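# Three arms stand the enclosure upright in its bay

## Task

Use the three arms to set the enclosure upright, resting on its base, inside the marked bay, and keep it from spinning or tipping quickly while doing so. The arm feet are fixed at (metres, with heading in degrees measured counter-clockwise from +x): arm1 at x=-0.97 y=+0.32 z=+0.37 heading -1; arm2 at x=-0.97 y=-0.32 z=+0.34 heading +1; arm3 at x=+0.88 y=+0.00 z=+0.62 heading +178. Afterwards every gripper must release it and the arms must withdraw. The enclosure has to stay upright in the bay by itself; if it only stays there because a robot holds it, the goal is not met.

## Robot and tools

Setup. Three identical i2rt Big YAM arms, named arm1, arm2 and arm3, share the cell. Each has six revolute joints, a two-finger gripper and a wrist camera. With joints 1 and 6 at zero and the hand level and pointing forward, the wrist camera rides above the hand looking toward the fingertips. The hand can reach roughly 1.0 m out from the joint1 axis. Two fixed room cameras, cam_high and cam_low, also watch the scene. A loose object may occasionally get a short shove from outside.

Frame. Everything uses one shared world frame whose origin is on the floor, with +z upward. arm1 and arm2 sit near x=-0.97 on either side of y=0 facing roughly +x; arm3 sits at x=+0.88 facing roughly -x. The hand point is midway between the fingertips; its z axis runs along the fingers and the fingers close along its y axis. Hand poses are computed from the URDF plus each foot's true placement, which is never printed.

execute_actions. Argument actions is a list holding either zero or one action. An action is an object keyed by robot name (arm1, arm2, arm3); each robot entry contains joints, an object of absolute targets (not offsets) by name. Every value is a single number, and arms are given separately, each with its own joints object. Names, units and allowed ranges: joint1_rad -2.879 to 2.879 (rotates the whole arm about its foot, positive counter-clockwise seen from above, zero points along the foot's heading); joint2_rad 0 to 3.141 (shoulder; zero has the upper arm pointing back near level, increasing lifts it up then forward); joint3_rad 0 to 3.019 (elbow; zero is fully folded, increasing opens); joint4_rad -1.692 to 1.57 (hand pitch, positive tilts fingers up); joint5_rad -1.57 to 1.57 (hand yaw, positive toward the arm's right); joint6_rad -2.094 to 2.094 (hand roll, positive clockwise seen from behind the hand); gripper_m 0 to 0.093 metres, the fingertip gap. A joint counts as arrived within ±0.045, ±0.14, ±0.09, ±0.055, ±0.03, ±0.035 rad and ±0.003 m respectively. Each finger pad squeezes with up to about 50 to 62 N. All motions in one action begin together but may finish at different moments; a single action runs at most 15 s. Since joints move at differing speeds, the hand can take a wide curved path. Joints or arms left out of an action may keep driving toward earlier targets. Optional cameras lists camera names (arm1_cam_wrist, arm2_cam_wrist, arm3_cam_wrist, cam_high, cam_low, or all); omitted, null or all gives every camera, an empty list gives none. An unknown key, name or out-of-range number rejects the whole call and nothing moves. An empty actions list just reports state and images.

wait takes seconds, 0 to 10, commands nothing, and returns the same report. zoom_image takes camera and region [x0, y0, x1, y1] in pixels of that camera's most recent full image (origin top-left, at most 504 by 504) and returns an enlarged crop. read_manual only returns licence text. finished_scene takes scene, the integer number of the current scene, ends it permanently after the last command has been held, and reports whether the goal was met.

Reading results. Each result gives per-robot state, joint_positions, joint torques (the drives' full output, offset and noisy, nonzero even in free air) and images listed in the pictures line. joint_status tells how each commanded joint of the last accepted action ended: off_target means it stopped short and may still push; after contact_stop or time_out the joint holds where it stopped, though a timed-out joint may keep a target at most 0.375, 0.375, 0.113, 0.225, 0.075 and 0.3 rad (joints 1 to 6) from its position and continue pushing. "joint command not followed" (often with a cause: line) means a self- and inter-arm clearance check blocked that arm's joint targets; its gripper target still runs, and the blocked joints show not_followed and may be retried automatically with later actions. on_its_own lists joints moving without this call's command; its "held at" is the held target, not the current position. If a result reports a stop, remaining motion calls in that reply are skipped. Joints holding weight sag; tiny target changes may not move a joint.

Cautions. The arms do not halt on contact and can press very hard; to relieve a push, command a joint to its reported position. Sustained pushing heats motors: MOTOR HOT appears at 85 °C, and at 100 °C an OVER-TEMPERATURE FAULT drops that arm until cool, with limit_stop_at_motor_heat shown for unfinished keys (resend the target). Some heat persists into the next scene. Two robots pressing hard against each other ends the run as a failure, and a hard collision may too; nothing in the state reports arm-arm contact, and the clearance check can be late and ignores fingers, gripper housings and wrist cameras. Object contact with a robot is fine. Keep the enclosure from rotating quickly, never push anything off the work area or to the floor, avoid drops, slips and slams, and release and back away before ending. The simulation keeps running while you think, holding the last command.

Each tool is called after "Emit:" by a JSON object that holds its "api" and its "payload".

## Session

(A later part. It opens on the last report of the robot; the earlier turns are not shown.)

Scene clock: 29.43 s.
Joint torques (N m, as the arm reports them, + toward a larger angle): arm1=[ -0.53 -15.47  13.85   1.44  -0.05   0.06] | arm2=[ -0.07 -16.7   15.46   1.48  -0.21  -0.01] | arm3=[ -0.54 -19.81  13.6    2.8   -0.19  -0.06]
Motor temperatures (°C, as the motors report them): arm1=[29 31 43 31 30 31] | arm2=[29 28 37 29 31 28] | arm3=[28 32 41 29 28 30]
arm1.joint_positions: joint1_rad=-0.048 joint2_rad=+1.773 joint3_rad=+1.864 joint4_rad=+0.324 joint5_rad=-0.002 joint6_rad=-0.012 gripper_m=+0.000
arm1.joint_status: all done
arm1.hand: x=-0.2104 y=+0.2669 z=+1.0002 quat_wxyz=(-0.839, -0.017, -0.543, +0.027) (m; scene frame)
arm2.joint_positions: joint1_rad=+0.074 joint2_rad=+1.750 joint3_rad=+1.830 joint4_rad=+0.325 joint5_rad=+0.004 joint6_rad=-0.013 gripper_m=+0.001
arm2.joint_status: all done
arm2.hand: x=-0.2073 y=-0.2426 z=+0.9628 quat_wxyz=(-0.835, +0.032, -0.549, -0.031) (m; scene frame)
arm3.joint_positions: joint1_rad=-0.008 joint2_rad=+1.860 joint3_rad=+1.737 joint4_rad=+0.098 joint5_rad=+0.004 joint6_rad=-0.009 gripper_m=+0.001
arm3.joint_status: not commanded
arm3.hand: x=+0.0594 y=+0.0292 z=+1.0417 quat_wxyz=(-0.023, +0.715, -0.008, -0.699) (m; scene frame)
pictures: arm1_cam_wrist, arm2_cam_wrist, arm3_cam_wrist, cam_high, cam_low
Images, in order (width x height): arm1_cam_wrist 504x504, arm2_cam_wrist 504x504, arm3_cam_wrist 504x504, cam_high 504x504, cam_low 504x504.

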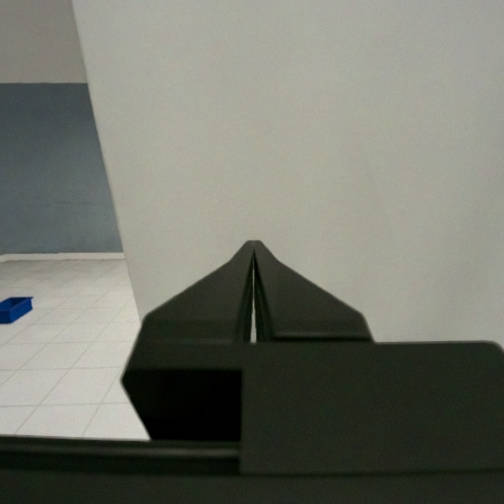

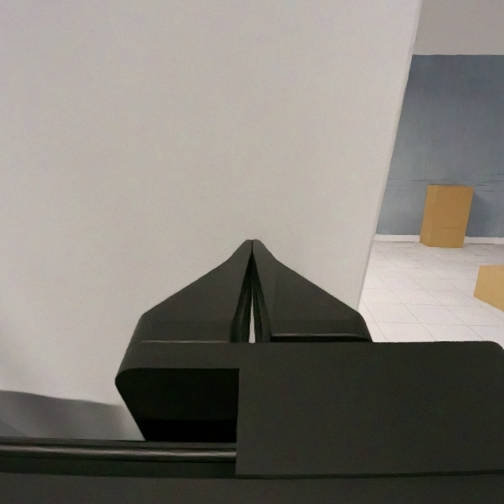

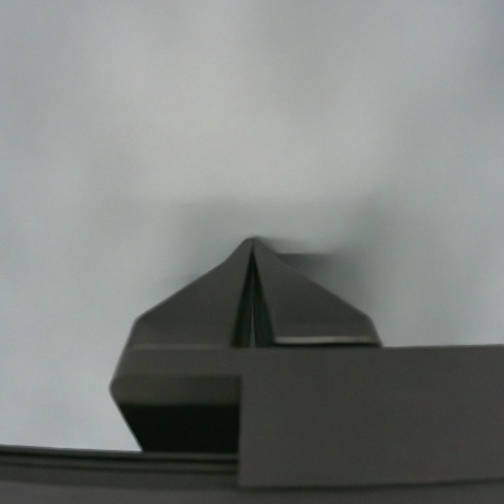

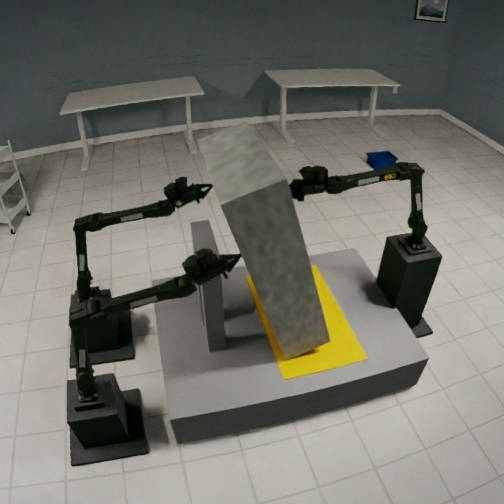

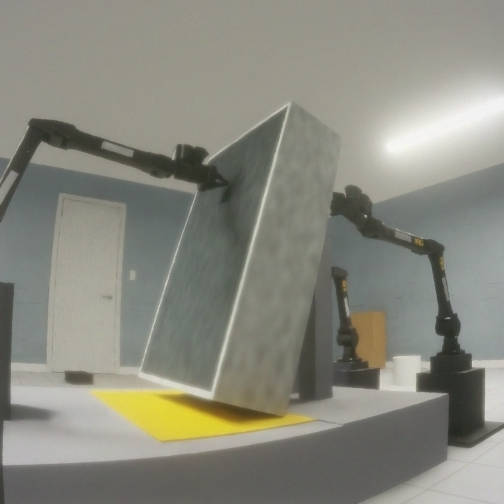

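Emit:
{"api": "execute_actions", "payload": {"actions": [{"arm1":{"joints":{"joint2_rad":1.835,"joint3_rad":2.005,"joint4_rad":0.285}},"arm2":{"joints":{"joint2_rad":1.81,"joint3_rad":1.975,"joint4_rad":0.29}},"arm3":{"joints":{"joint2_rad":1.812,"joint3_rad":1.66,"joint4_rad":0.135}}}], "cameras": ["cam_high","cam_low","arm3_cam_wrist"]}}

Scene clock: 32.00 s.
Joint torques (N m, as the arm reports them, + toward a larger angle): arm1=[ -0.52 -15.75  13.79   1.45  -0.05   0.06] | arm2=[ -0.18 -18.48  15.28   1.4   -0.19   0.01] | arm3=[ -0.35 -17.42  11.47   2.77  -0.19  -0.05]
Motor temperatures (°C, as the motors report them): arm1=[29 31 44 31 30 31] | arm2=[29 28 37 29 31 28] | arm3=[28 32 41 29 28 30]
arm1.joint_positions: joint1_rad=-0.048 joint2_rad=+1.817 joint3_rad=+1.939 joint4_rad=+0.294 joint5_rad=-0.002 joint6_rad=-0.012 gripper_m=+0.000
arm1.joint_status: all done
arm1.hand: x=-0.1962 y=+0.2660 z=+1.0058 quat_wxyz=(-0.839, -0.017, -0.543, +0.027) (m; scene frame)
arm2.joint_positions: joint1_rad=+0.075 joint2_rad=+1.796 joint3_rad=+1.905 joint4_rad=+0.296 joint5_rad=+0.004 joint6_rad=-0.013 gripper_m=+0.001
arm2.joint_status: all done
arm2.hand: x=-0.1923 y=-0.2409 z=+0.9676 quat_wxyz=(-0.835, +0.032, -0.549, -0.031) (m; scene frame)
arm3.joint_positions: joint1_rad=-0.008 joint2_rad=+1.796 joint3_rad=+1.647 joint4_rad=+0.115 joint5_rad=+0.003 joint6_rad=-0.009 gripper_m=+0.001
arm3.joint_status: all done
arm3.hand: x=+0.0831 y=+0.0282 z=+1.0406 quat_wxyz=(-0.023, +0.718, -0.008, -0.696) (m; scene frame)
pictures: arm3_cam_wrist, cam_high, cam_low
Images, in order (width x height): arm3_cam_wrist 504x504, cam_high 504x504, cam_low 504x504.

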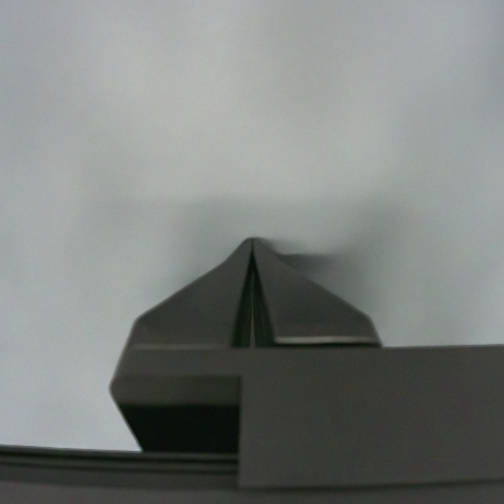

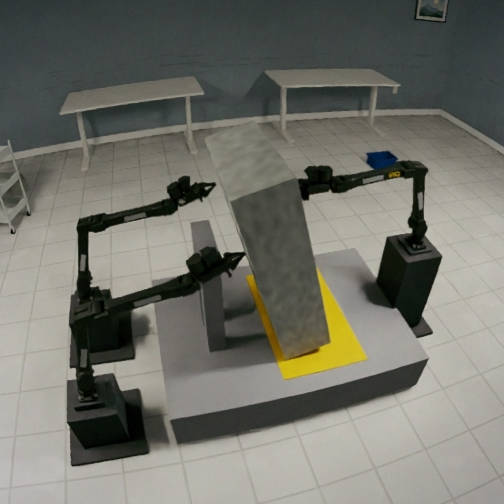

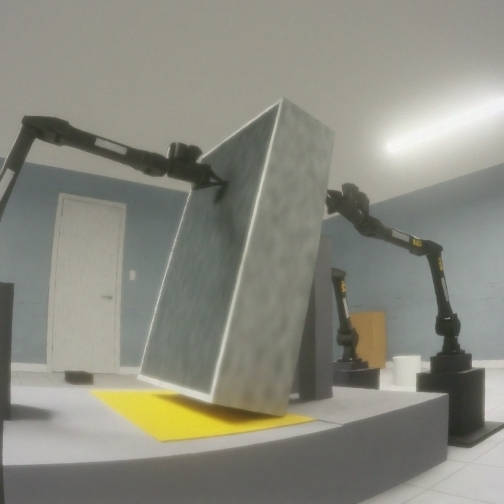

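Emit:
{"api": "execute_actions", "payload": {"actions": [], "cameras": ["cam_high","arm3_cam_wrist"]}}

Emit:
{"api": "zoom_image", "payload": {"camera": "cam_high", "region": [170, 120, 340, 290]}}

Scene clock: 32.10 s.
Joint torques (N m, as the arm reports them, + toward a larger angle): arm1=[ -0.49 -15.87  13.74   1.46  -0.05   0.06] | arm2=[  0.15 -17.37  15.32   1.45  -0.2   -0.04] | arm3=[ -0.2  -17.64  11.43   3.08  -0.17  -0.11]
Motor temperatures (°C, as the motors report them): arm1=[29 31 44 31 30 31] | arm2=[29 28 37 29 31 28] | arm3=[28 32 41 29 28 30]
arm1.joint_positions: joint1_rad=-0.048 joint2_rad=+1.817 joint3_rad=+1.939 joint4_rad=+0.294 joint5_rad=-0.002 joint6_rad=-0.012 gripper_m=+0.000
arm1.joint_status: all done
arm1.hand: x=-0.1962 y=+0.2660 z=+1.0058 quat_wxyz=(-0.839, -0.017, -0.543, +0.027) (m; scene frame)
arm2.joint_positions: joint1_rad=+0.075 joint2_rad=+1.796 joint3_rad=+1.905 joint4_rad=+0.296 joint5_rad=+0.004 joint6_rad=-0.013 gripper_m=+0.001
arm2.joint_status: all done
arm2.hand: x=-0.1923 y=-0.2409 z=+0.9676 quat_wxyz=(-0.835, +0.032, -0.549, -0.031) (m; scene frame)
arm3.joint_positions: joint1_rad=-0.008 joint2_rad=+1.796 joint3_rad=+1.647 joint4_rad=+0.115 joint5_rad=+0.003 joint6_rad=-0.009 gripper_m=+0.001
arm3.joint_status: all done
arm3.hand: x=+0.0831 y=+0.0282 z=+1.0406 quat_wxyz=(-0.023, +0.718, -0.008, -0.696) (m; scene frame)
pictures: arm3_cam_wrist, cam_high
Images, in order (width x height): arm3_cam_wrist 504x504, cam_high 504x504.

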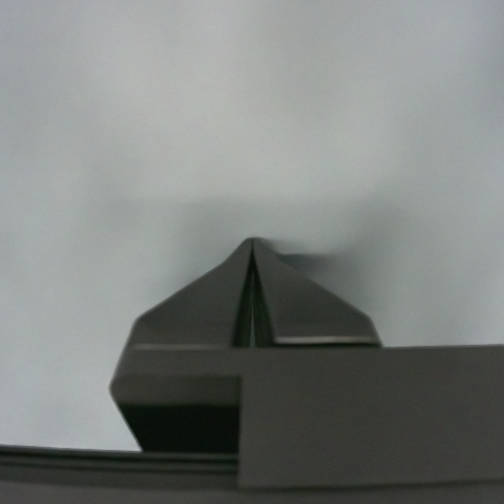

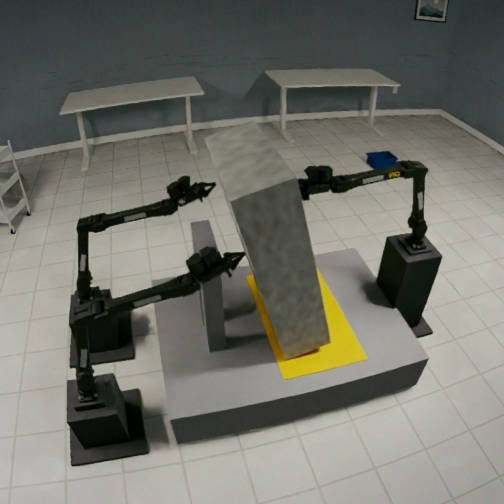

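Region (170, 120, 340, 290) of cam_high's 504x504 image, scaled by 2.965, with more detail than that image has.

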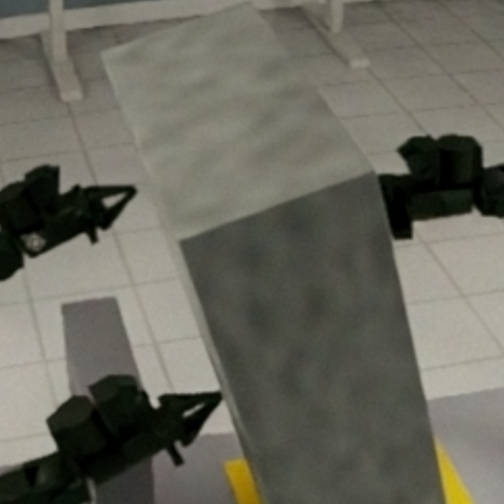

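Emit:
{"api": "wait", "payload": {"seconds": 1}}

Emit:
{"api": "zoom_image", "payload": {"camera": "cam_high", "region": [170, 120, 340, 290]}}

Scene clock: 33.17 s.
Joint torques (N m, as the arm reports them, + toward a larger angle): arm1=[ -0.53 -15.85  13.78   1.47  -0.05   0.06] | arm2=[ -0.23 -17.73  15.4    1.59  -0.19  -0.03] | arm3=[ -0.3  -17.21  11.39   2.89  -0.19  -0.06]
Motor temperatures (°C, as the motors report them): arm1=[29 31 44 31 30 31] | arm2=[29 29 38 29 31 28] | arm3=[28 32 41 29 28 30]
arm1.joint_positions: joint1_rad=-0.048 joint2_rad=+1.817 joint3_rad=+1.939 joint4_rad=+0.294 joint5_rad=-0.002 joint6_rad=-0.012 gripper_m=+0.000
arm1.joint_status: all done
arm1.hand: x=-0.1962 y=+0.2660 z=+1.0058 quat_wxyz=(-0.839, -0.017, -0.543, +0.027) (m; scene frame)
arm2.joint_positions: joint1_rad=+0.075 joint2_rad=+1.796 joint3_rad=+1.905 joint4_rad=+0.296 joint5_rad=+0.004 joint6_rad=-0.013 gripper_m=+0.001
arm2.joint_status: all done
arm2.hand: x=-0.1923 y=-0.2409 z=+0.9676 quat_wxyz=(-0.835, +0.032, -0.549, -0.031) (m; scene frame)
arm3.joint_positions: joint1_rad=-0.008 joint2_rad=+1.796 joint3_rad=+1.647 joint4_rad=+0.115 joint5_rad=+0.003 joint6_rad=-0.009 gripper_m=+0.001
arm3.joint_status: all done
arm3.hand: x=+0.0831 y=+0.0282 z=+1.0406 quat_wxyz=(-0.023, +0.718, -0.008, -0.696) (m; scene frame)
wait: 1.00 s; at rest by 0.20 s
pictures: arm1_cam_wrist, arm2_cam_wrist, arm3_cam_wrist, cam_high, cam_low
Images, in order (width x height): arm1_cam_wrist 504x504, arm2_cam_wrist 504x504, arm3_cam_wrist 504x504, cam_high 504x504, cam_low 504x504.

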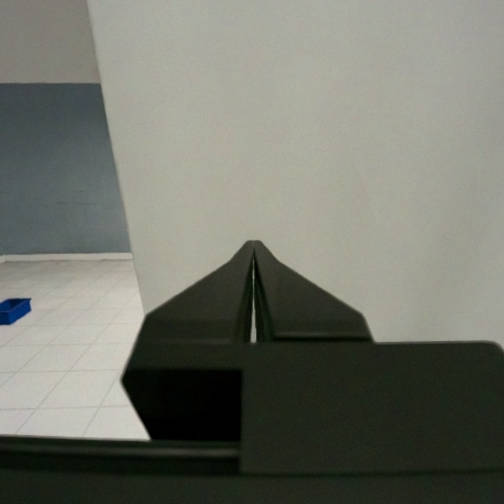

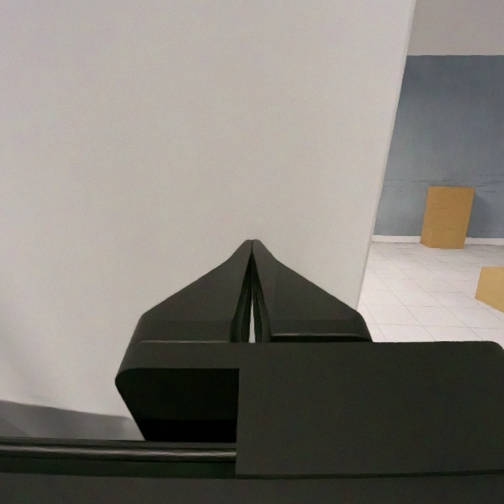

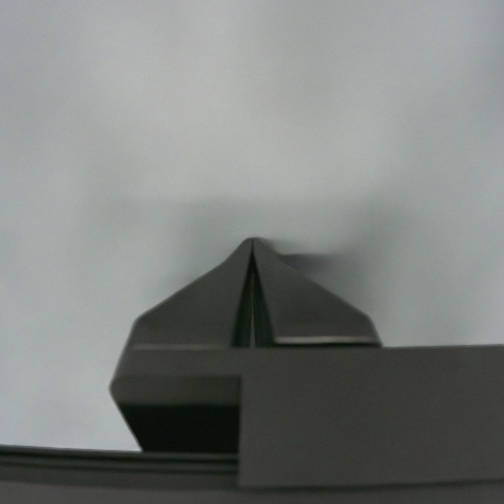

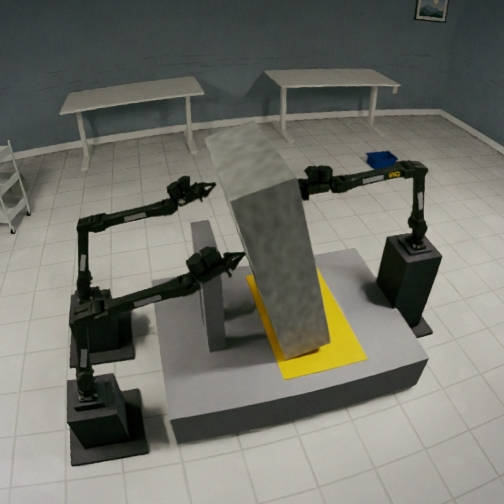

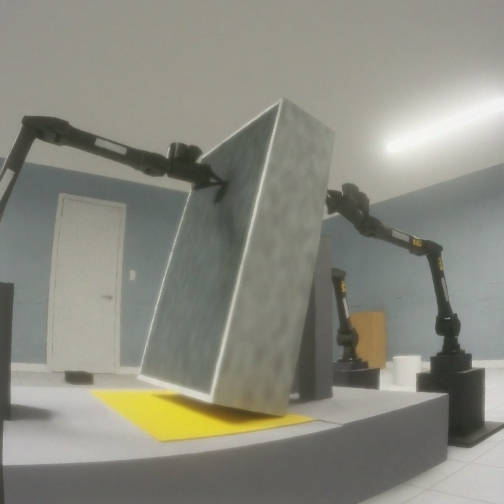

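Region (170, 120, 340, 290) of cam_high's 504x504 image, scaled by 2.965, with more detail than that image has.

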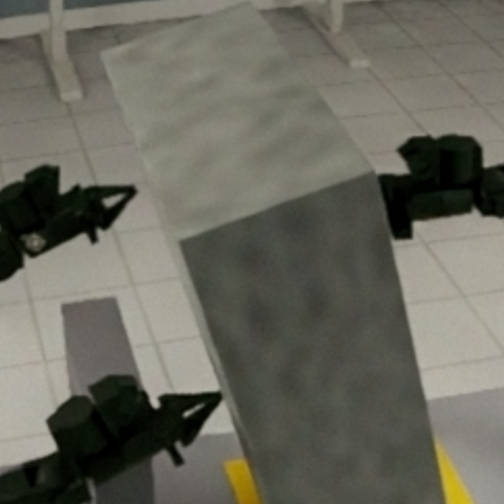

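Emit:
{"api": "execute_actions", "payload": {"actions": [{"arm3":{"joints":{"joint2_rad":1.79,"joint3_rad":1.605,"joint4_rad":0.15}}}], "cameras": ["cam_high"]}}

Scene clock: 35.60 s.
Joint torques (N m, as the arm reports them, + toward a larger angle): arm1=[ -0.47 -15.84  13.79   1.46  -0.05   0.06] | arm2=[ -0.19 -17.47  15.25   1.48  -0.19   0.02] | arm3=[ -0.64 -16.91  10.81   2.73  -0.16  -0.07]
Motor temperatures (°C, as the motors report them): arm1=[29 32 45 31 30 31] | arm2=[29 29 38 29 31 28] | arm3=[28 32 41 29 28 30]
arm1.joint_positions: joint1_rad=-0.048 joint2_rad=+1.817 joint3_rad=+1.939 joint4_rad=+0.294 joint5_rad=-0.002 joint6_rad=-0.012 gripper_m=+0.000
arm1.joint_status: not commanded
arm1.hand: x=-0.1962 y=+0.2660 z=+1.0058 quat_wxyz=(-0.839, -0.017, -0.543, +0.027) (m; scene frame)
arm2.joint_positions: joint1_rad=+0.075 joint2_rad=+1.796 joint3_rad=+1.905 joint4_rad=+0.296 joint5_rad=+0.004 joint6_rad=-0.013 gripper_m=+0.001
arm2.joint_status: not commanded
arm2.hand: x=-0.1923 y=-0.2409 z=+0.9676 quat_wxyz=(-0.835, +0.032, -0.549, -0.031) (m; scene frame)
arm3.joint_positions: joint1_rad=-0.008 joint2_rad=+1.775 joint3_rad=+1.601 joint4_rad=+0.136 joint5_rad=+0.003 joint6_rad=-0.009 gripper_m=+0.001
arm3.joint_status: all done
arm3.hand: x=+0.0921 y=+0.0279 z=+1.0329 quat_wxyz=(-0.022, +0.719, -0.008, -0.694) (m; scene frame)
pictures: cam_high
Images, in order (width x height): cam_high 504x504.

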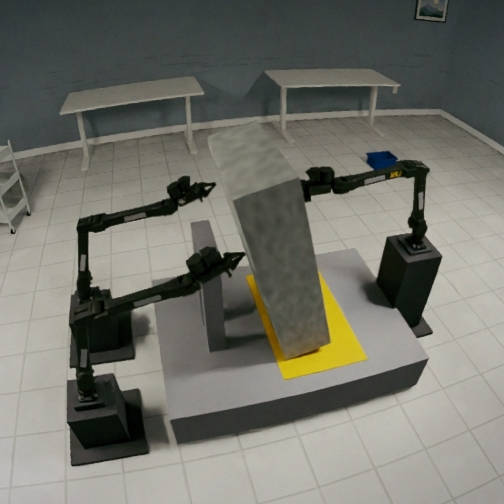

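Emit:
{"api": "execute_actions", "payload": {"actions": [{"arm3":{"joints":{"joint2_rad":1.758,"joint3_rad":1.55,"joint4_rad":0.165}}}], "cameras": ["cam_high"]}}

Scene clock: 36.53 s.
Joint torques (N m, as the arm reports them, + toward a larger angle): arm1=[ -0.49 -15.88  13.79   1.46  -0.05   0.06] | arm2=[ -0.23 -17.34  15.31   1.57  -0.23   0.  ] | arm3=[ -0.03 -16.47  12.17   2.6   -0.19  -0.06]
Motor temperatures (°C, as the motors report them): arm1=[29 32 46 31 30 31] | arm2=[29 29 38 29 31 28] | arm3=[28 32 41 29 28 30]
arm1.joint_positions: joint1_rad=-0.048 joint2_rad=+1.817 joint3_rad=+1.939 joint4_rad=+0.294 joint5_rad=-0.002 joint6_rad=-0.012 gripper_m=+0.000
arm1.joint_status: not commanded
arm1.hand: x=-0.1962 y=+0.2660 z=+1.0058 quat_wxyz=(-0.839, -0.017, -0.543, +0.027) (m; scene frame)
arm2.joint_positions: joint1_rad=+0.075 joint2_rad=+1.796 joint3_rad=+1.905 joint4_rad=+0.296 joint5_rad=+0.004 joint6_rad=-0.013 gripper_m=+0.001
arm2.joint_status: not commanded
arm2.hand: x=-0.1923 y=-0.2409 z=+0.9676 quat_wxyz=(-0.835, +0.032, -0.549, -0.031) (m; scene frame)
arm3.joint_positions: joint1_rad=-0.008 joint2_rad=+1.734 joint3_rad=+1.531 joint4_rad=+0.150 joint5_rad=+0.003 joint6_rad=-0.009 gripper_m=+0.001
arm3.joint_status: all done
arm3.hand: x=+0.1089 y=+0.0273 z=+1.0235 quat_wxyz=(-0.022, +0.725, -0.009, -0.689) (m; scene frame)
pictures: cam_high
Images, in order (width x height): cam_high 504x504.

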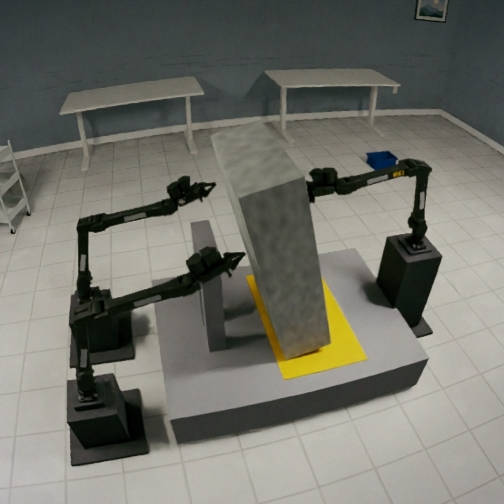

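Emit:
{"api": "execute_actions", "payload": {"actions": [{"arm3":{"joints":{"joint2_rad":1.724,"joint3_rad":1.49,"joint4_rad":0.185}}}], "cameras": []}}

Scene clock: 37.60 s.
Joint torques (N m, as the arm reports them, + toward a larger angle): arm1=[ -0.48 -15.84  13.79   1.46  -0.05   0.06] | arm2=[ -0.01 -17.39  15.33   1.63  -0.21  -0.01] | arm3=[ -0.66 -13.49  12.58   2.79  -0.22  -0.1 ]
Motor temperatures (°C, as the motors report them): arm1=[29 32 46 31 30 31] | arm2=[29 29 38 29 31 28] | arm3=[28 32 41 29 28 30]
arm1.joint_positions: joint1_rad=-0.048 joint2_rad=+1.817 joint3_rad=+1.939 joint4_rad=+0.294 joint5_rad=-0.002 joint6_rad=-0.012 gripper_m=+0.000
arm1.joint_status: not commanded
arm1.hand: x=-0.1962 y=+0.2660 z=+1.0058 quat_wxyz=(-0.839, -0.017, -0.543, +0.027) (m; scene frame)
arm2.joint_positions: joint1_rad=+0.075 joint2_rad=+1.796 joint3_rad=+1.905 joint4_rad=+0.296 joint5_rad=+0.004 joint6_rad=-0.013 gripper_m=+0.001
arm2.joint_status: not commanded
arm2.hand: x=-0.1923 y=-0.2409 z=+0.9676 quat_wxyz=(-0.835, +0.032, -0.549, -0.031) (m; scene frame)
arm3.joint_positions: joint1_rad=-0.008 joint2_rad=+1.684 joint3_rad=+1.459 joint4_rad=+0.169 joint5_rad=+0.003 joint6_rad=-0.009 gripper_m=+0.001
arm3.joint_status: all done
arm3.hand: x=+0.1291 y=+0.0266 z=+1.0206 quat_wxyz=(-0.022, +0.726, -0.009, -0.688) (m; scene frame)
pictures: none
No camera images: the call's "cameras" was empty. Leave "cameras" out to get every camera's image.

Emit:
{"api": "execute_actions", "payload": {"actions": [{"arm3":{"joints":{"joint2_rad":1.694,"joint3_rad":1.424,"joint4_rad":0.205}}}], "cameras": []}}

Scene clock: 38.73 s.
Joint torques (N m, as the arm reports them, + toward a larger angle): arm1=[ -0.51 -15.86  13.8    1.47  -0.05   0.06] | arm2=[ -0.06 -17.7   15.29   1.49  -0.21   0.01] | arm3=[ -0.09 -11.91  13.07   2.76  -0.25  -0.05]
Motor temperatures (°C, as the motors report them): arm1=[29 32 46 31 30 31] | arm2=[29 29 38 29 31 28] | arm3=[28 32 41 29 28 30]
arm1.joint_positions: joint1_rad=-0.048 joint2_rad=+1.817 joint3_rad=+1.939 joint4_rad=+0.294 joint5_rad=-0.002 joint6_rad=-0.012 gripper_m=+0.000
arm1.joint_status: not commanded
arm1.hand: x=-0.1962 y=+0.2660 z=+1.0058 quat_wxyz=(-0.839, -0.017, -0.543, +0.027) (m; scene frame)
arm2.joint_positions: joint1_rad=+0.075 joint2_rad=+1.796 joint3_rad=+1.905 joint4_rad=+0.296 joint5_rad=+0.004 joint6_rad=-0.013 gripper_m=+0.001
arm2.joint_status: not commanded
arm2.hand: x=-0.1923 y=-0.2409 z=+0.9676 quat_wxyz=(-0.835, +0.032, -0.549, -0.031) (m; scene frame)
arm3.joint_positions: joint1_rad=-0.008 joint2_rad=+1.634 joint3_rad=+1.388 joint4_rad=+0.187 joint5_rad=+0.005 joint6_rad=-0.009 gripper_m=+0.001
arm3.joint_status: all done
arm3.hand: x=+0.1494 y=+0.0261 z=+1.0170 quat_wxyz=(-0.023, +0.727, -0.009, -0.686) (m; scene frame)
pictures: none
No camera images: the call's "cameras" was empty. Leave "cameras" out to get every camera's image.

Emit:
{"api": "execute_actions", "payload": {"actions": [{"arm1":{"joints":{"joint2_rad":1.6,"joint3_rad":1.7}},"arm2":{"joints":{"joint2_rad":1.6,"joint3_rad":1.7}},"arm3":{"joints":{"joint2_rad":1.664,"joint3_rad":1.36,"joint4_rad":0.225}}}], "cameras": ["cam_high"]}}

Scene clock: 40.33 s.
Joint torques (N m, as the arm reports them, + toward a larger angle): arm1=[ -0.52 -13.51   7.97   1.56  -0.05   0.06] | arm2=[ -0.18 -15.65   9.15   1.48  -0.21   0.  ] | arm3=[-0.74 -9.48 13.2   2.86 -0.22 -0.03]
Motor temperatures (°C, as the motors report them): arm1=[29 32 46 31 30 31] | arm2=[29 29 38 29 31 28] | arm3=[28 32 41 29 28 30]
arm1.joint_positions: joint1_rad=-0.048 joint2_rad=+1.590 joint3_rad=+1.712 joint4_rad=+0.290 joint5_rad=-0.002 joint6_rad=-0.012 gripper_m=+0.000
arm1.joint_status: all done
arm1.hand: x=-0.2789 y=+0.2707 z=+1.0310 quat_wxyz=(-0.838, -0.017, -0.544, +0.027) (m; scene frame)
arm2.joint_positions: joint1_rad=+0.075 joint2_rad=+1.599 joint3_rad=+1.705 joint4_rad=+0.295 joint5_rad=+0.004 joint6_rad=-0.013 gripper_m=+0.001
arm2.joint_status: all done
arm2.hand: x=-0.2634 y=-0.2475 z=+0.9877 quat_wxyz=(-0.834, +0.033, -0.551, -0.031) (m; scene frame)
arm3.joint_positions: joint1_rad=-0.009 joint2_rad=+1.585 joint3_rad=+1.319 joint4_rad=+0.206 joint5_rad=+0.005 joint6_rad=-0.009 gripper_m=+0.001
arm3.joint_status: all done
arm3.hand: x=+0.1699 y=+0.0256 z=+1.0133 quat_wxyz=(-0.023, +0.727, -0.009, -0.686) (m; scene frame)
pictures: cam_high
Images, in order (width x height): cam_high 504x504.

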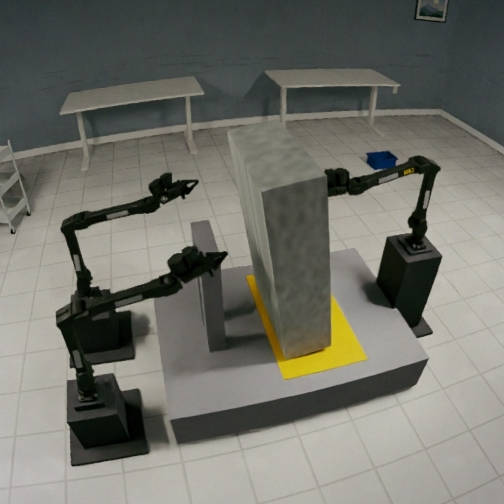

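Emit:
{"api": "execute_actions", "payload": {"actions": [{"arm3":{"joints":{"joint2_rad":1.63,"joint3_rad":1.30,"joint4_rad":0.243}}}], "cameras": []}}

Scene clock: 41.33 s.
Joint torques (N m, as the arm reports them, + toward a larger angle): arm1=[ -0.53 -13.05   8.11   1.62  -0.05   0.06] | arm2=[  0.09 -15.77   9.2    1.61  -0.2    0.  ] | arm3=[-0.07 -5.89 13.98  2.97 -0.27 -0.09]
Motor temperatures (°C, as the motors report them): arm1=[29 32 45 31 30 31] | arm2=[29 29 38 29 31 28] | arm3=[28 32 41 29 28 30]
arm1.joint_positions: joint1_rad=-0.048 joint2_rad=+1.590 joint3_rad=+1.712 joint4_rad=+0.290 joint5_rad=-0.002 joint6_rad=-0.012 gripper_m=+0.000
arm1.joint_status: not commanded
arm1.hand: x=-0.2789 y=+0.2707 z=+1.0310 quat_wxyz=(-0.838, -0.017, -0.544, +0.027) (m; scene frame)
arm2.joint_positions: joint1_rad=+0.075 joint2_rad=+1.599 joint3_rad=+1.705 joint4_rad=+0.295 joint5_rad=+0.004 joint6_rad=-0.013 gripper_m=+0.001
arm2.joint_status: not commanded
arm2.hand: x=-0.2634 y=-0.2475 z=+0.9877 quat_wxyz=(-0.834, +0.033, -0.551, -0.031) (m; scene frame)
arm3.joint_positions: joint1_rad=-0.009 joint2_rad=+1.535 joint3_rad=+1.250 joint4_rad=+0.221 joint5_rad=+0.006 joint6_rad=-0.009 gripper_m=+0.001
arm3.joint_status: all done
arm3.hand: x=+0.1910 y=+0.0251 z=+1.0086 quat_wxyz=(-0.023, +0.729, -0.010, -0.685) (m; scene frame)
pictures: none
No camera images: the call's "cameras" was empty. Leave "cameras" out to get every camera's image.

Emit:
{"api": "execute_actions", "payload": {"actions": [{"arm3":{"joints":{"joint2_rad":1.597,"joint3_rad":1.244,"joint4_rad":0.265}}}], "cameras": []}}

Scene clock: 42.37 s.
Joint torques (N m, as the arm reports them, + toward a larger angle): arm1=[ -0.56 -13.54   8.17   1.64  -0.06   0.06] | arm2=[ -0.05 -15.65   9.21   1.5   -0.21   0.  ] | arm3=[ 0.2  -4.23 14.48  3.16 -0.29 -0.08]
Motor temperatures (°C, as the motors report them): arm1=[29 32 45 31 30 31] | arm2=[29 29 38 29 31 28] | arm3=[28 31 41 29 28 30]
arm1.joint_positions: joint1_rad=-0.048 joint2_rad=+1.590 joint3_rad=+1.712 joint4_rad=+0.290 joint5_rad=-0.002 joint6_rad=-0.012 gripper_m=+0.000
arm1.joint_status: not commanded
arm1.hand: x=-0.2789 y=+0.2707 z=+1.0310 quat_wxyz=(-0.838, -0.017, -0.544, +0.027) (m; scene frame)
arm2.joint_positions: joint1_rad=+0.075 joint2_rad=+1.599 joint3_rad=+1.705 joint4_rad=+0.295 joint5_rad=+0.004 joint6_rad=-0.013 gripper_m=+0.001
arm2.joint_status: not commanded
arm2.hand: x=-0.2634 y=-0.2475 z=+0.9877 quat_wxyz=(-0.834, +0.033, -0.551, -0.031) (m; scene frame)
arm3.joint_positions: joint1_rad=-0.010 joint2_rad=+1.489 joint3_rad=+1.186 joint4_rad=+0.237 joint5_rad=+0.006 joint6_rad=-0.009 gripper_m=+0.001
arm3.joint_status: all done
arm3.hand: x=+0.2106 y=+0.0247 z=+1.0040 quat_wxyz=(-0.024, +0.729, -0.010, -0.684) (m; scene frame)
pictures: none
No camera images: the call's "cameras" was empty. Leave "cameras" out to get every camera's image.

Emit:
{"api": "execute_actions", "payload": {"actions": [{"arm3":{"joints":{"joint2_rad":1.562,"joint3_rad":1.19,"joint4_rad":0.29}}}], "cameras": ["cam_low"]}}

Scene clock: 43.47 s.
Joint torques (N m, as the arm reports them, + toward a larger angle): arm1=[ -0.5  -13.24   8.13   1.64  -0.05   0.06] | arm2=[ -0.38 -15.64   9.2    1.48  -0.2   -0.03] | arm3=[-0.04 -4.13 15.09  3.15 -0.34 -0.08]
Motor temperatures (°C, as the motors report them): arm1=[29 32 45 31 30 31] | arm2=[29 29 37 29 31 28] | arm3=[28 31 42 29 28 30]
arm1.joint_positions: joint1_rad=-0.048 joint2_rad=+1.590 joint3_rad=+1.712 joint4_rad=+0.290 joint5_rad=-0.002 joint6_rad=-0.012 gripper_m=+0.000
arm1.joint_status: not commanded
arm1.hand: x=-0.2789 y=+0.2707 z=+1.0310 quat_wxyz=(-0.838, -0.017, -0.544, +0.027) (m; scene frame)
arm2.joint_positions: joint1_rad=+0.075 joint2_rad=+1.599 joint3_rad=+1.705 joint4_rad=+0.295 joint5_rad=+0.004 joint6_rad=-0.013 gripper_m=+0.001
arm2.joint_status: not commanded
arm2.hand: x=-0.2634 y=-0.2475 z=+0.9877 quat_wxyz=(-0.834, +0.033, -0.551, -0.031) (m; scene frame)
arm3.joint_positions: joint1_rad=-0.010 joint2_rad=+1.444 joint3_rad=+1.122 joint4_rad=+0.258 joint5_rad=+0.007 joint6_rad=-0.008 gripper_m=+0.001
arm3.joint_status: all done
arm3.hand: x=+0.2300 y=+0.0246 z=+0.9988 quat_wxyz=(-0.024, +0.728, -0.011, -0.685) (m; scene frame)
pictures: cam_low
Images, in order (width x height): cam_low 504x504.

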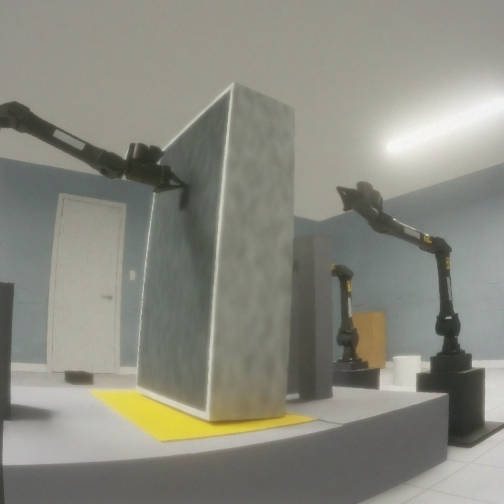

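Emit:
{"api": "execute_actions", "payload": {"actions": [{"arm3":{"joints":{"joint2_rad":1.527,"joint3_rad":1.137,"joint4_rad":0.31}}}], "cameras": ["cam_low"]}}

Emit:
{"api": "zoom_image", "payload": {"camera": "cam_low", "region": [100, 340, 330, 460]}}

Scene clock: 44.47 s.
Joint torques (N m, as the arm reports them, + toward a larger angle): arm1=[ -0.53 -13.29   8.12   1.66  -0.05   0.06] | arm2=[  0.07 -15.76   9.23   1.57  -0.19  -0.03] | arm3=[-0.21 -1.74 15.62  3.19 -0.34 -0.08]
Motor temperatures (°C, as the motors report them): arm1=[29 32 44 31 30 31] | arm2=[29 29 37 29 31 28] | arm3=[28 31 42 29 28 30]
arm1.joint_positions: joint1_rad=-0.048 joint2_rad=+1.590 joint3_rad=+1.712 joint4_rad=+0.290 joint5_rad=-0.002 joint6_rad=-0.012 gripper_m=+0.000
arm1.joint_status: not commanded
arm1.hand: x=-0.2789 y=+0.2707 z=+1.0310 quat_wxyz=(-0.838, -0.017, -0.544, +0.027) (m; scene frame)
arm2.joint_positions: joint1_rad=+0.075 joint2_rad=+1.599 joint3_rad=+1.705 joint4_rad=+0.295 joint5_rad=+0.004 joint6_rad=-0.013 gripper_m=+0.001
arm2.joint_status: not commanded
arm2.hand: x=-0.2634 y=-0.2475 z=+0.9877 quat_wxyz=(-0.834, +0.033, -0.551, -0.031) (m; scene frame)
arm3.joint_positions: joint1_rad=-0.010 joint2_rad=+1.399 joint3_rad=+1.060 joint4_rad=+0.279 joint5_rad=+0.008 joint6_rad=-0.008 gripper_m=+0.001
arm3.joint_status: all done
arm3.hand: x=+0.2492 y=+0.0240 z=+0.9935 quat_wxyz=(-0.024, +0.727, -0.011, -0.686) (m; scene frame)
pictures: cam_low
Images, in order (width x height): cam_low 504x504.

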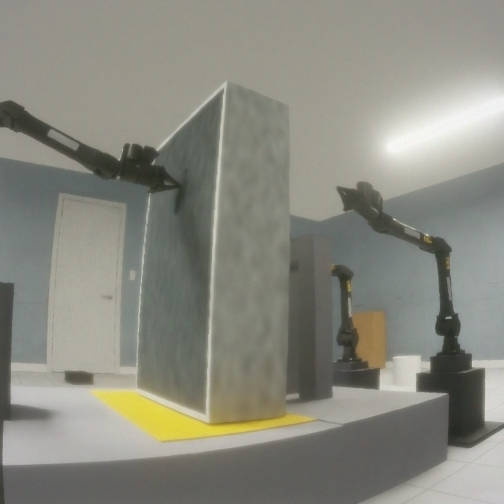

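Region (100, 340, 330, 460) of cam_low's 504x504 image, scaled by 2.191, with more detail than that image has; it fills the top 263 rows of this view, and the rest is white.

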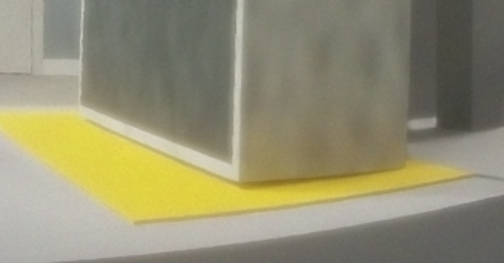

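Emit:
{"api": "execute_actions", "payload": {"actions": [{"arm3":{"joints":{"joint2_rad":1.493,"joint3_rad":1.088,"joint4_rad":0.327}}}], "cameras": ["cam_low"]}}

Emit:
{"api": "zoom_image", "payload": {"camera": "cam_low", "region": [100, 340, 330, 460]}}

Scene clock: 45.50 s.
Joint torques (N m, as the arm reports them, + toward a larger angle): arm1=[ -0.5  -13.3    8.14   1.65  -0.06   0.06] | arm2=[  0.29 -15.72   9.31   1.53  -0.19  -0.02] | arm3=[-0.1  -0.67 16.33  3.38 -0.38 -0.11]
Motor temperatures (°C, as the motors report them): arm1=[29 32 44 31 30 31] | arm2=[29 29 37 29 31 28] | arm3=[28 31 42 29 28 30]
arm1.joint_positions: joint1_rad=-0.048 joint2_rad=+1.590 joint3_rad=+1.712 joint4_rad=+0.290 joint5_rad=-0.002 joint6_rad=-0.012 gripper_m=+0.000
arm1.joint_status: not commanded
arm1.hand: x=-0.2789 y=+0.2707 z=+1.0310 quat_wxyz=(-0.838, -0.017, -0.544, +0.027) (m; scene frame)
arm2.joint_positions: joint1_rad=+0.075 joint2_rad=+1.599 joint3_rad=+1.705 joint4_rad=+0.295 joint5_rad=+0.004 joint6_rad=-0.013 gripper_m=+0.001
arm2.joint_status: not commanded
arm2.hand: x=-0.2634 y=-0.2475 z=+0.9877 quat_wxyz=(-0.834, +0.033, -0.551, -0.031) (m; scene frame)
arm3.joint_positions: joint1_rad=-0.011 joint2_rad=+1.357 joint3_rad=+1.003 joint4_rad=+0.294 joint5_rad=+0.009 joint6_rad=-0.008 gripper_m=+0.001
arm3.joint_status: all done
arm3.hand: x=+0.2674 y=+0.0237 z=+0.9879 quat_wxyz=(-0.025, +0.727, -0.012, -0.686) (m; scene frame)
pictures: cam_low
Images, in order (width x height): cam_low 504x504.

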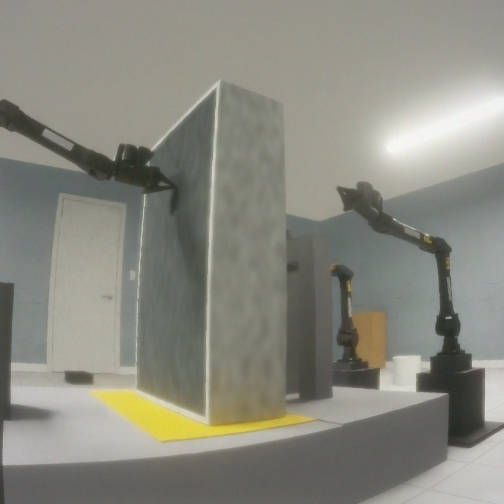

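Region (100, 340, 330, 460) of cam_low's 504x504 image, scaled by 2.191, with more detail than that image has; it fills the top 263 rows of this view, and the rest is white.

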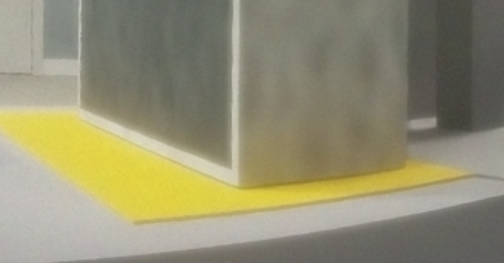

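Emit:
{"api": "execute_actions", "payload": {"actions": [{"arm3":{"joints":{"joint2_rad":1.46,"joint3_rad":1.043,"joint4_rad":0.34}}}], "cameras": ["cam_low"]}}

Scene clock: 46.50 s.
Joint torques (N m, as the arm reports them, + toward a larger angle): arm1=[ -0.55 -13.28   8.13   1.65  -0.05   0.06] | arm2=[ -0.07 -15.68   9.15   1.54  -0.22   0.  ] | arm3=[-0.15 -1.19 15.51  3.01 -0.36 -0.12]
Motor temperatures (°C, as the motors report them): arm1=[29 32 44 31 30 31] | arm2=[29 29 37 29 31 28] | arm3=[28 31 43 29 28 30]
arm1.joint_positions: joint1_rad=-0.048 joint2_rad=+1.590 joint3_rad=+1.712 joint4_rad=+0.290 joint5_rad=-0.002 joint6_rad=-0.012 gripper_m=+0.000
arm1.joint_status: not commanded
arm1.hand: x=-0.2789 y=+0.2707 z=+1.0310 quat_wxyz=(-0.838, -0.017, -0.544, +0.027) (m; scene frame)
arm2.joint_positions: joint1_rad=+0.075 joint2_rad=+1.599 joint3_rad=+1.705 joint4_rad=+0.295 joint5_rad=+0.004 joint6_rad=-0.013 gripper_m=+0.001
arm2.joint_status: not commanded
arm2.hand: x=-0.2634 y=-0.2475 z=+0.9877 quat_wxyz=(-0.834, +0.033, -0.551, -0.031) (m; scene frame)
arm3.joint_positions: joint1_rad=-0.011 joint2_rad=+1.336 joint3_rad=+0.969 joint4_rad=+0.315 joint5_rad=+0.009 joint6_rad=-0.008 gripper_m=+0.001
arm3.joint_status: all done
arm3.hand: x=+0.2771 y=+0.0236 z=+0.9848 quat_wxyz=(-0.025, +0.724, -0.012, -0.689) (m; scene frame)
pictures: cam_low
Images, in order (width x height): cam_low 504x504.

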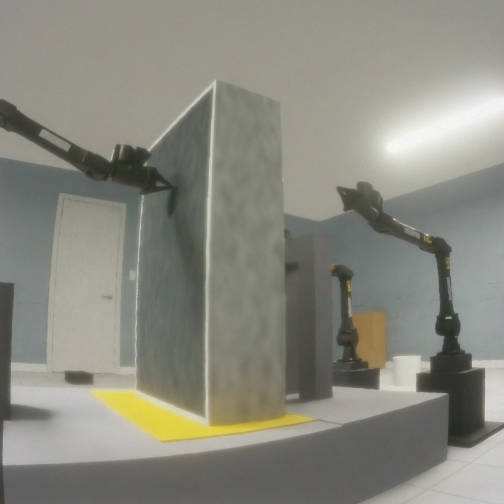

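Emit:
{"api": "execute_actions", "payload": {"actions": [{"arm1":{"joints":{"joint2_rad":0.9,"joint3_rad":1.2,"joint4_rad":-0.6}},"arm2":{"joints":{"joint2_rad":0.9,"joint3_rad":1.2,"joint4_rad":-0.6}},"arm3":{"joints":{"joint2_rad":0.6,"joint3_rad":0.9,"joint4_rad":-0.8}}}]}}

Emit:
{"api": "zoom_image", "payload": {"camera": "cam_high", "region": [200, 230, 400, 400]}}

Scene clock: 48.47 s.
Joint torques (N m, as the arm reports them, + toward a larger angle): arm1=[-0.65 -4.    8.21  1.89 -0.05  0.06] | arm2=[-0.22 -4.86  9.41  1.68 -0.23 -0.01] | arm3=[-0.08  0.4  11.67  1.33 -0.25 -0.08]
Motor temperatures (°C, as the motors report them): arm1=[29 32 43 31 30 31] | arm2=[29 29 36 29 31 28] | arm3=[28 31 43 29 28 30]
arm1.joint_positions: joint1_rad=-0.048 joint2_rad=+0.903 joint3_rad=+1.211 joint4_rad=-0.592 joint5_rad=-0.002 joint6_rad=-0.012 gripper_m=+0.000
arm1.joint_status: all done
arm1.hand: x=-0.5383 y=+0.2879 z=+0.8928 quat_wxyz=(-0.602, -0.022, -0.798, +0.017) (m; scene frame)
arm2.joint_positions: joint1_rad=+0.075 joint2_rad=+0.898 joint3_rad=+1.202 joint4_rad=-0.592 joint5_rad=+0.004 joint6_rad=-0.013 gripper_m=+0.001
arm2.joint_status: all done
arm2.hand: x=-0.5297 y=-0.2742 z=+0.8580 quat_wxyz=(-0.599, +0.045, -0.799, -0.019) (m; scene frame)
arm3.joint_positions: joint1_rad=-0.009 joint2_rad=+0.595 joint3_rad=+0.881 joint4_rad=-0.783 joint5_rad=+0.004 joint6_rad=-0.008 gripper_m=+0.001
arm3.joint_status: all done
arm3.hand: x=+0.5499 y=+0.0100 z=+1.0091 quat_wxyz=(-0.019, +0.859, -0.012, -0.512) (m; scene frame)
pictures: arm1_cam_wrist, arm2_cam_wrist, arm3_cam_wrist, cam_high, cam_low
Images, in order (width x height): arm1_cam_wrist 504x504, arm2_cam_wrist 504x504, arm3_cam_wrist 504x504, cam_high 504x504, cam_low 504x504.

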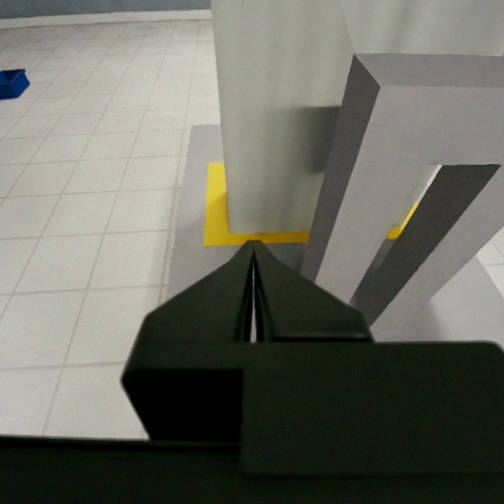

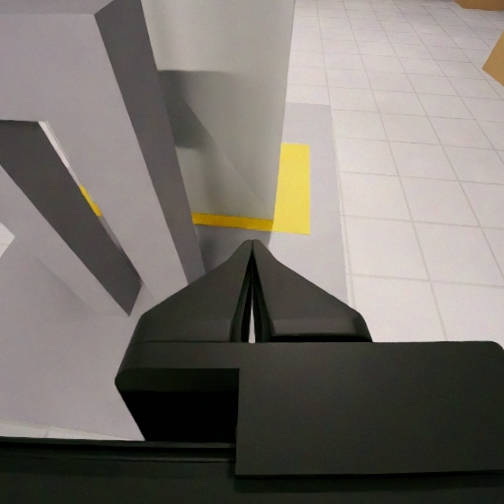

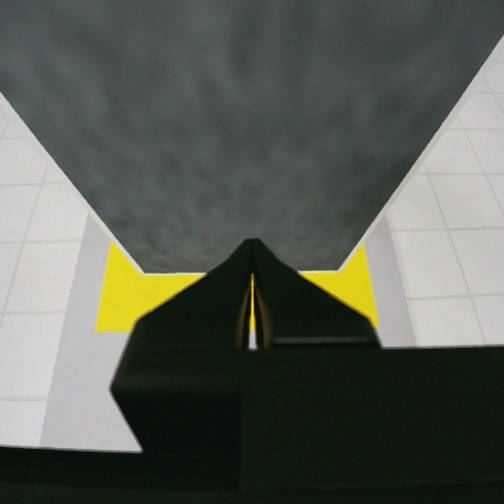

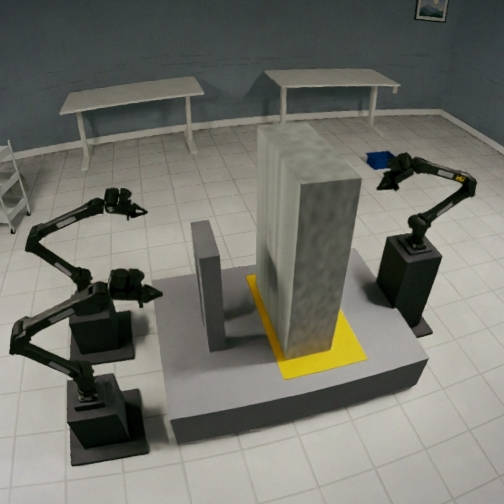

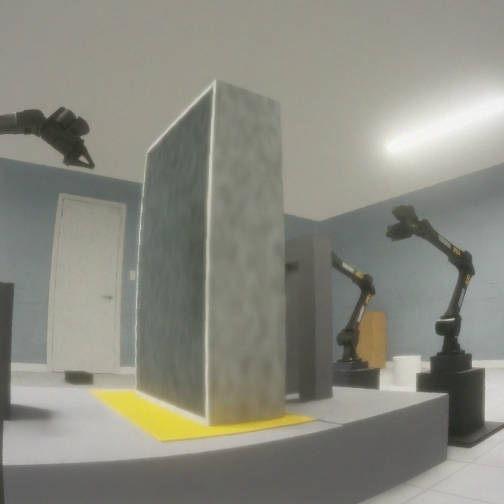

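Region (200, 230, 400, 400) of cam_high's 504x504 image, scaled by 2.520, with more detail than that image has; it fills the top 428 rows of this view, and the rest is white.

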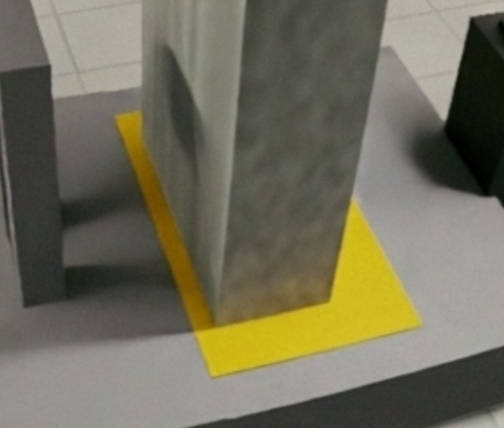

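The enclosure is upright inside the bay, with yellow showing on all sides, and the arms are clear.

Emit:
{"api": "finished_scene", "payload": {"scene": 1}}

The scene is finished: the task was done.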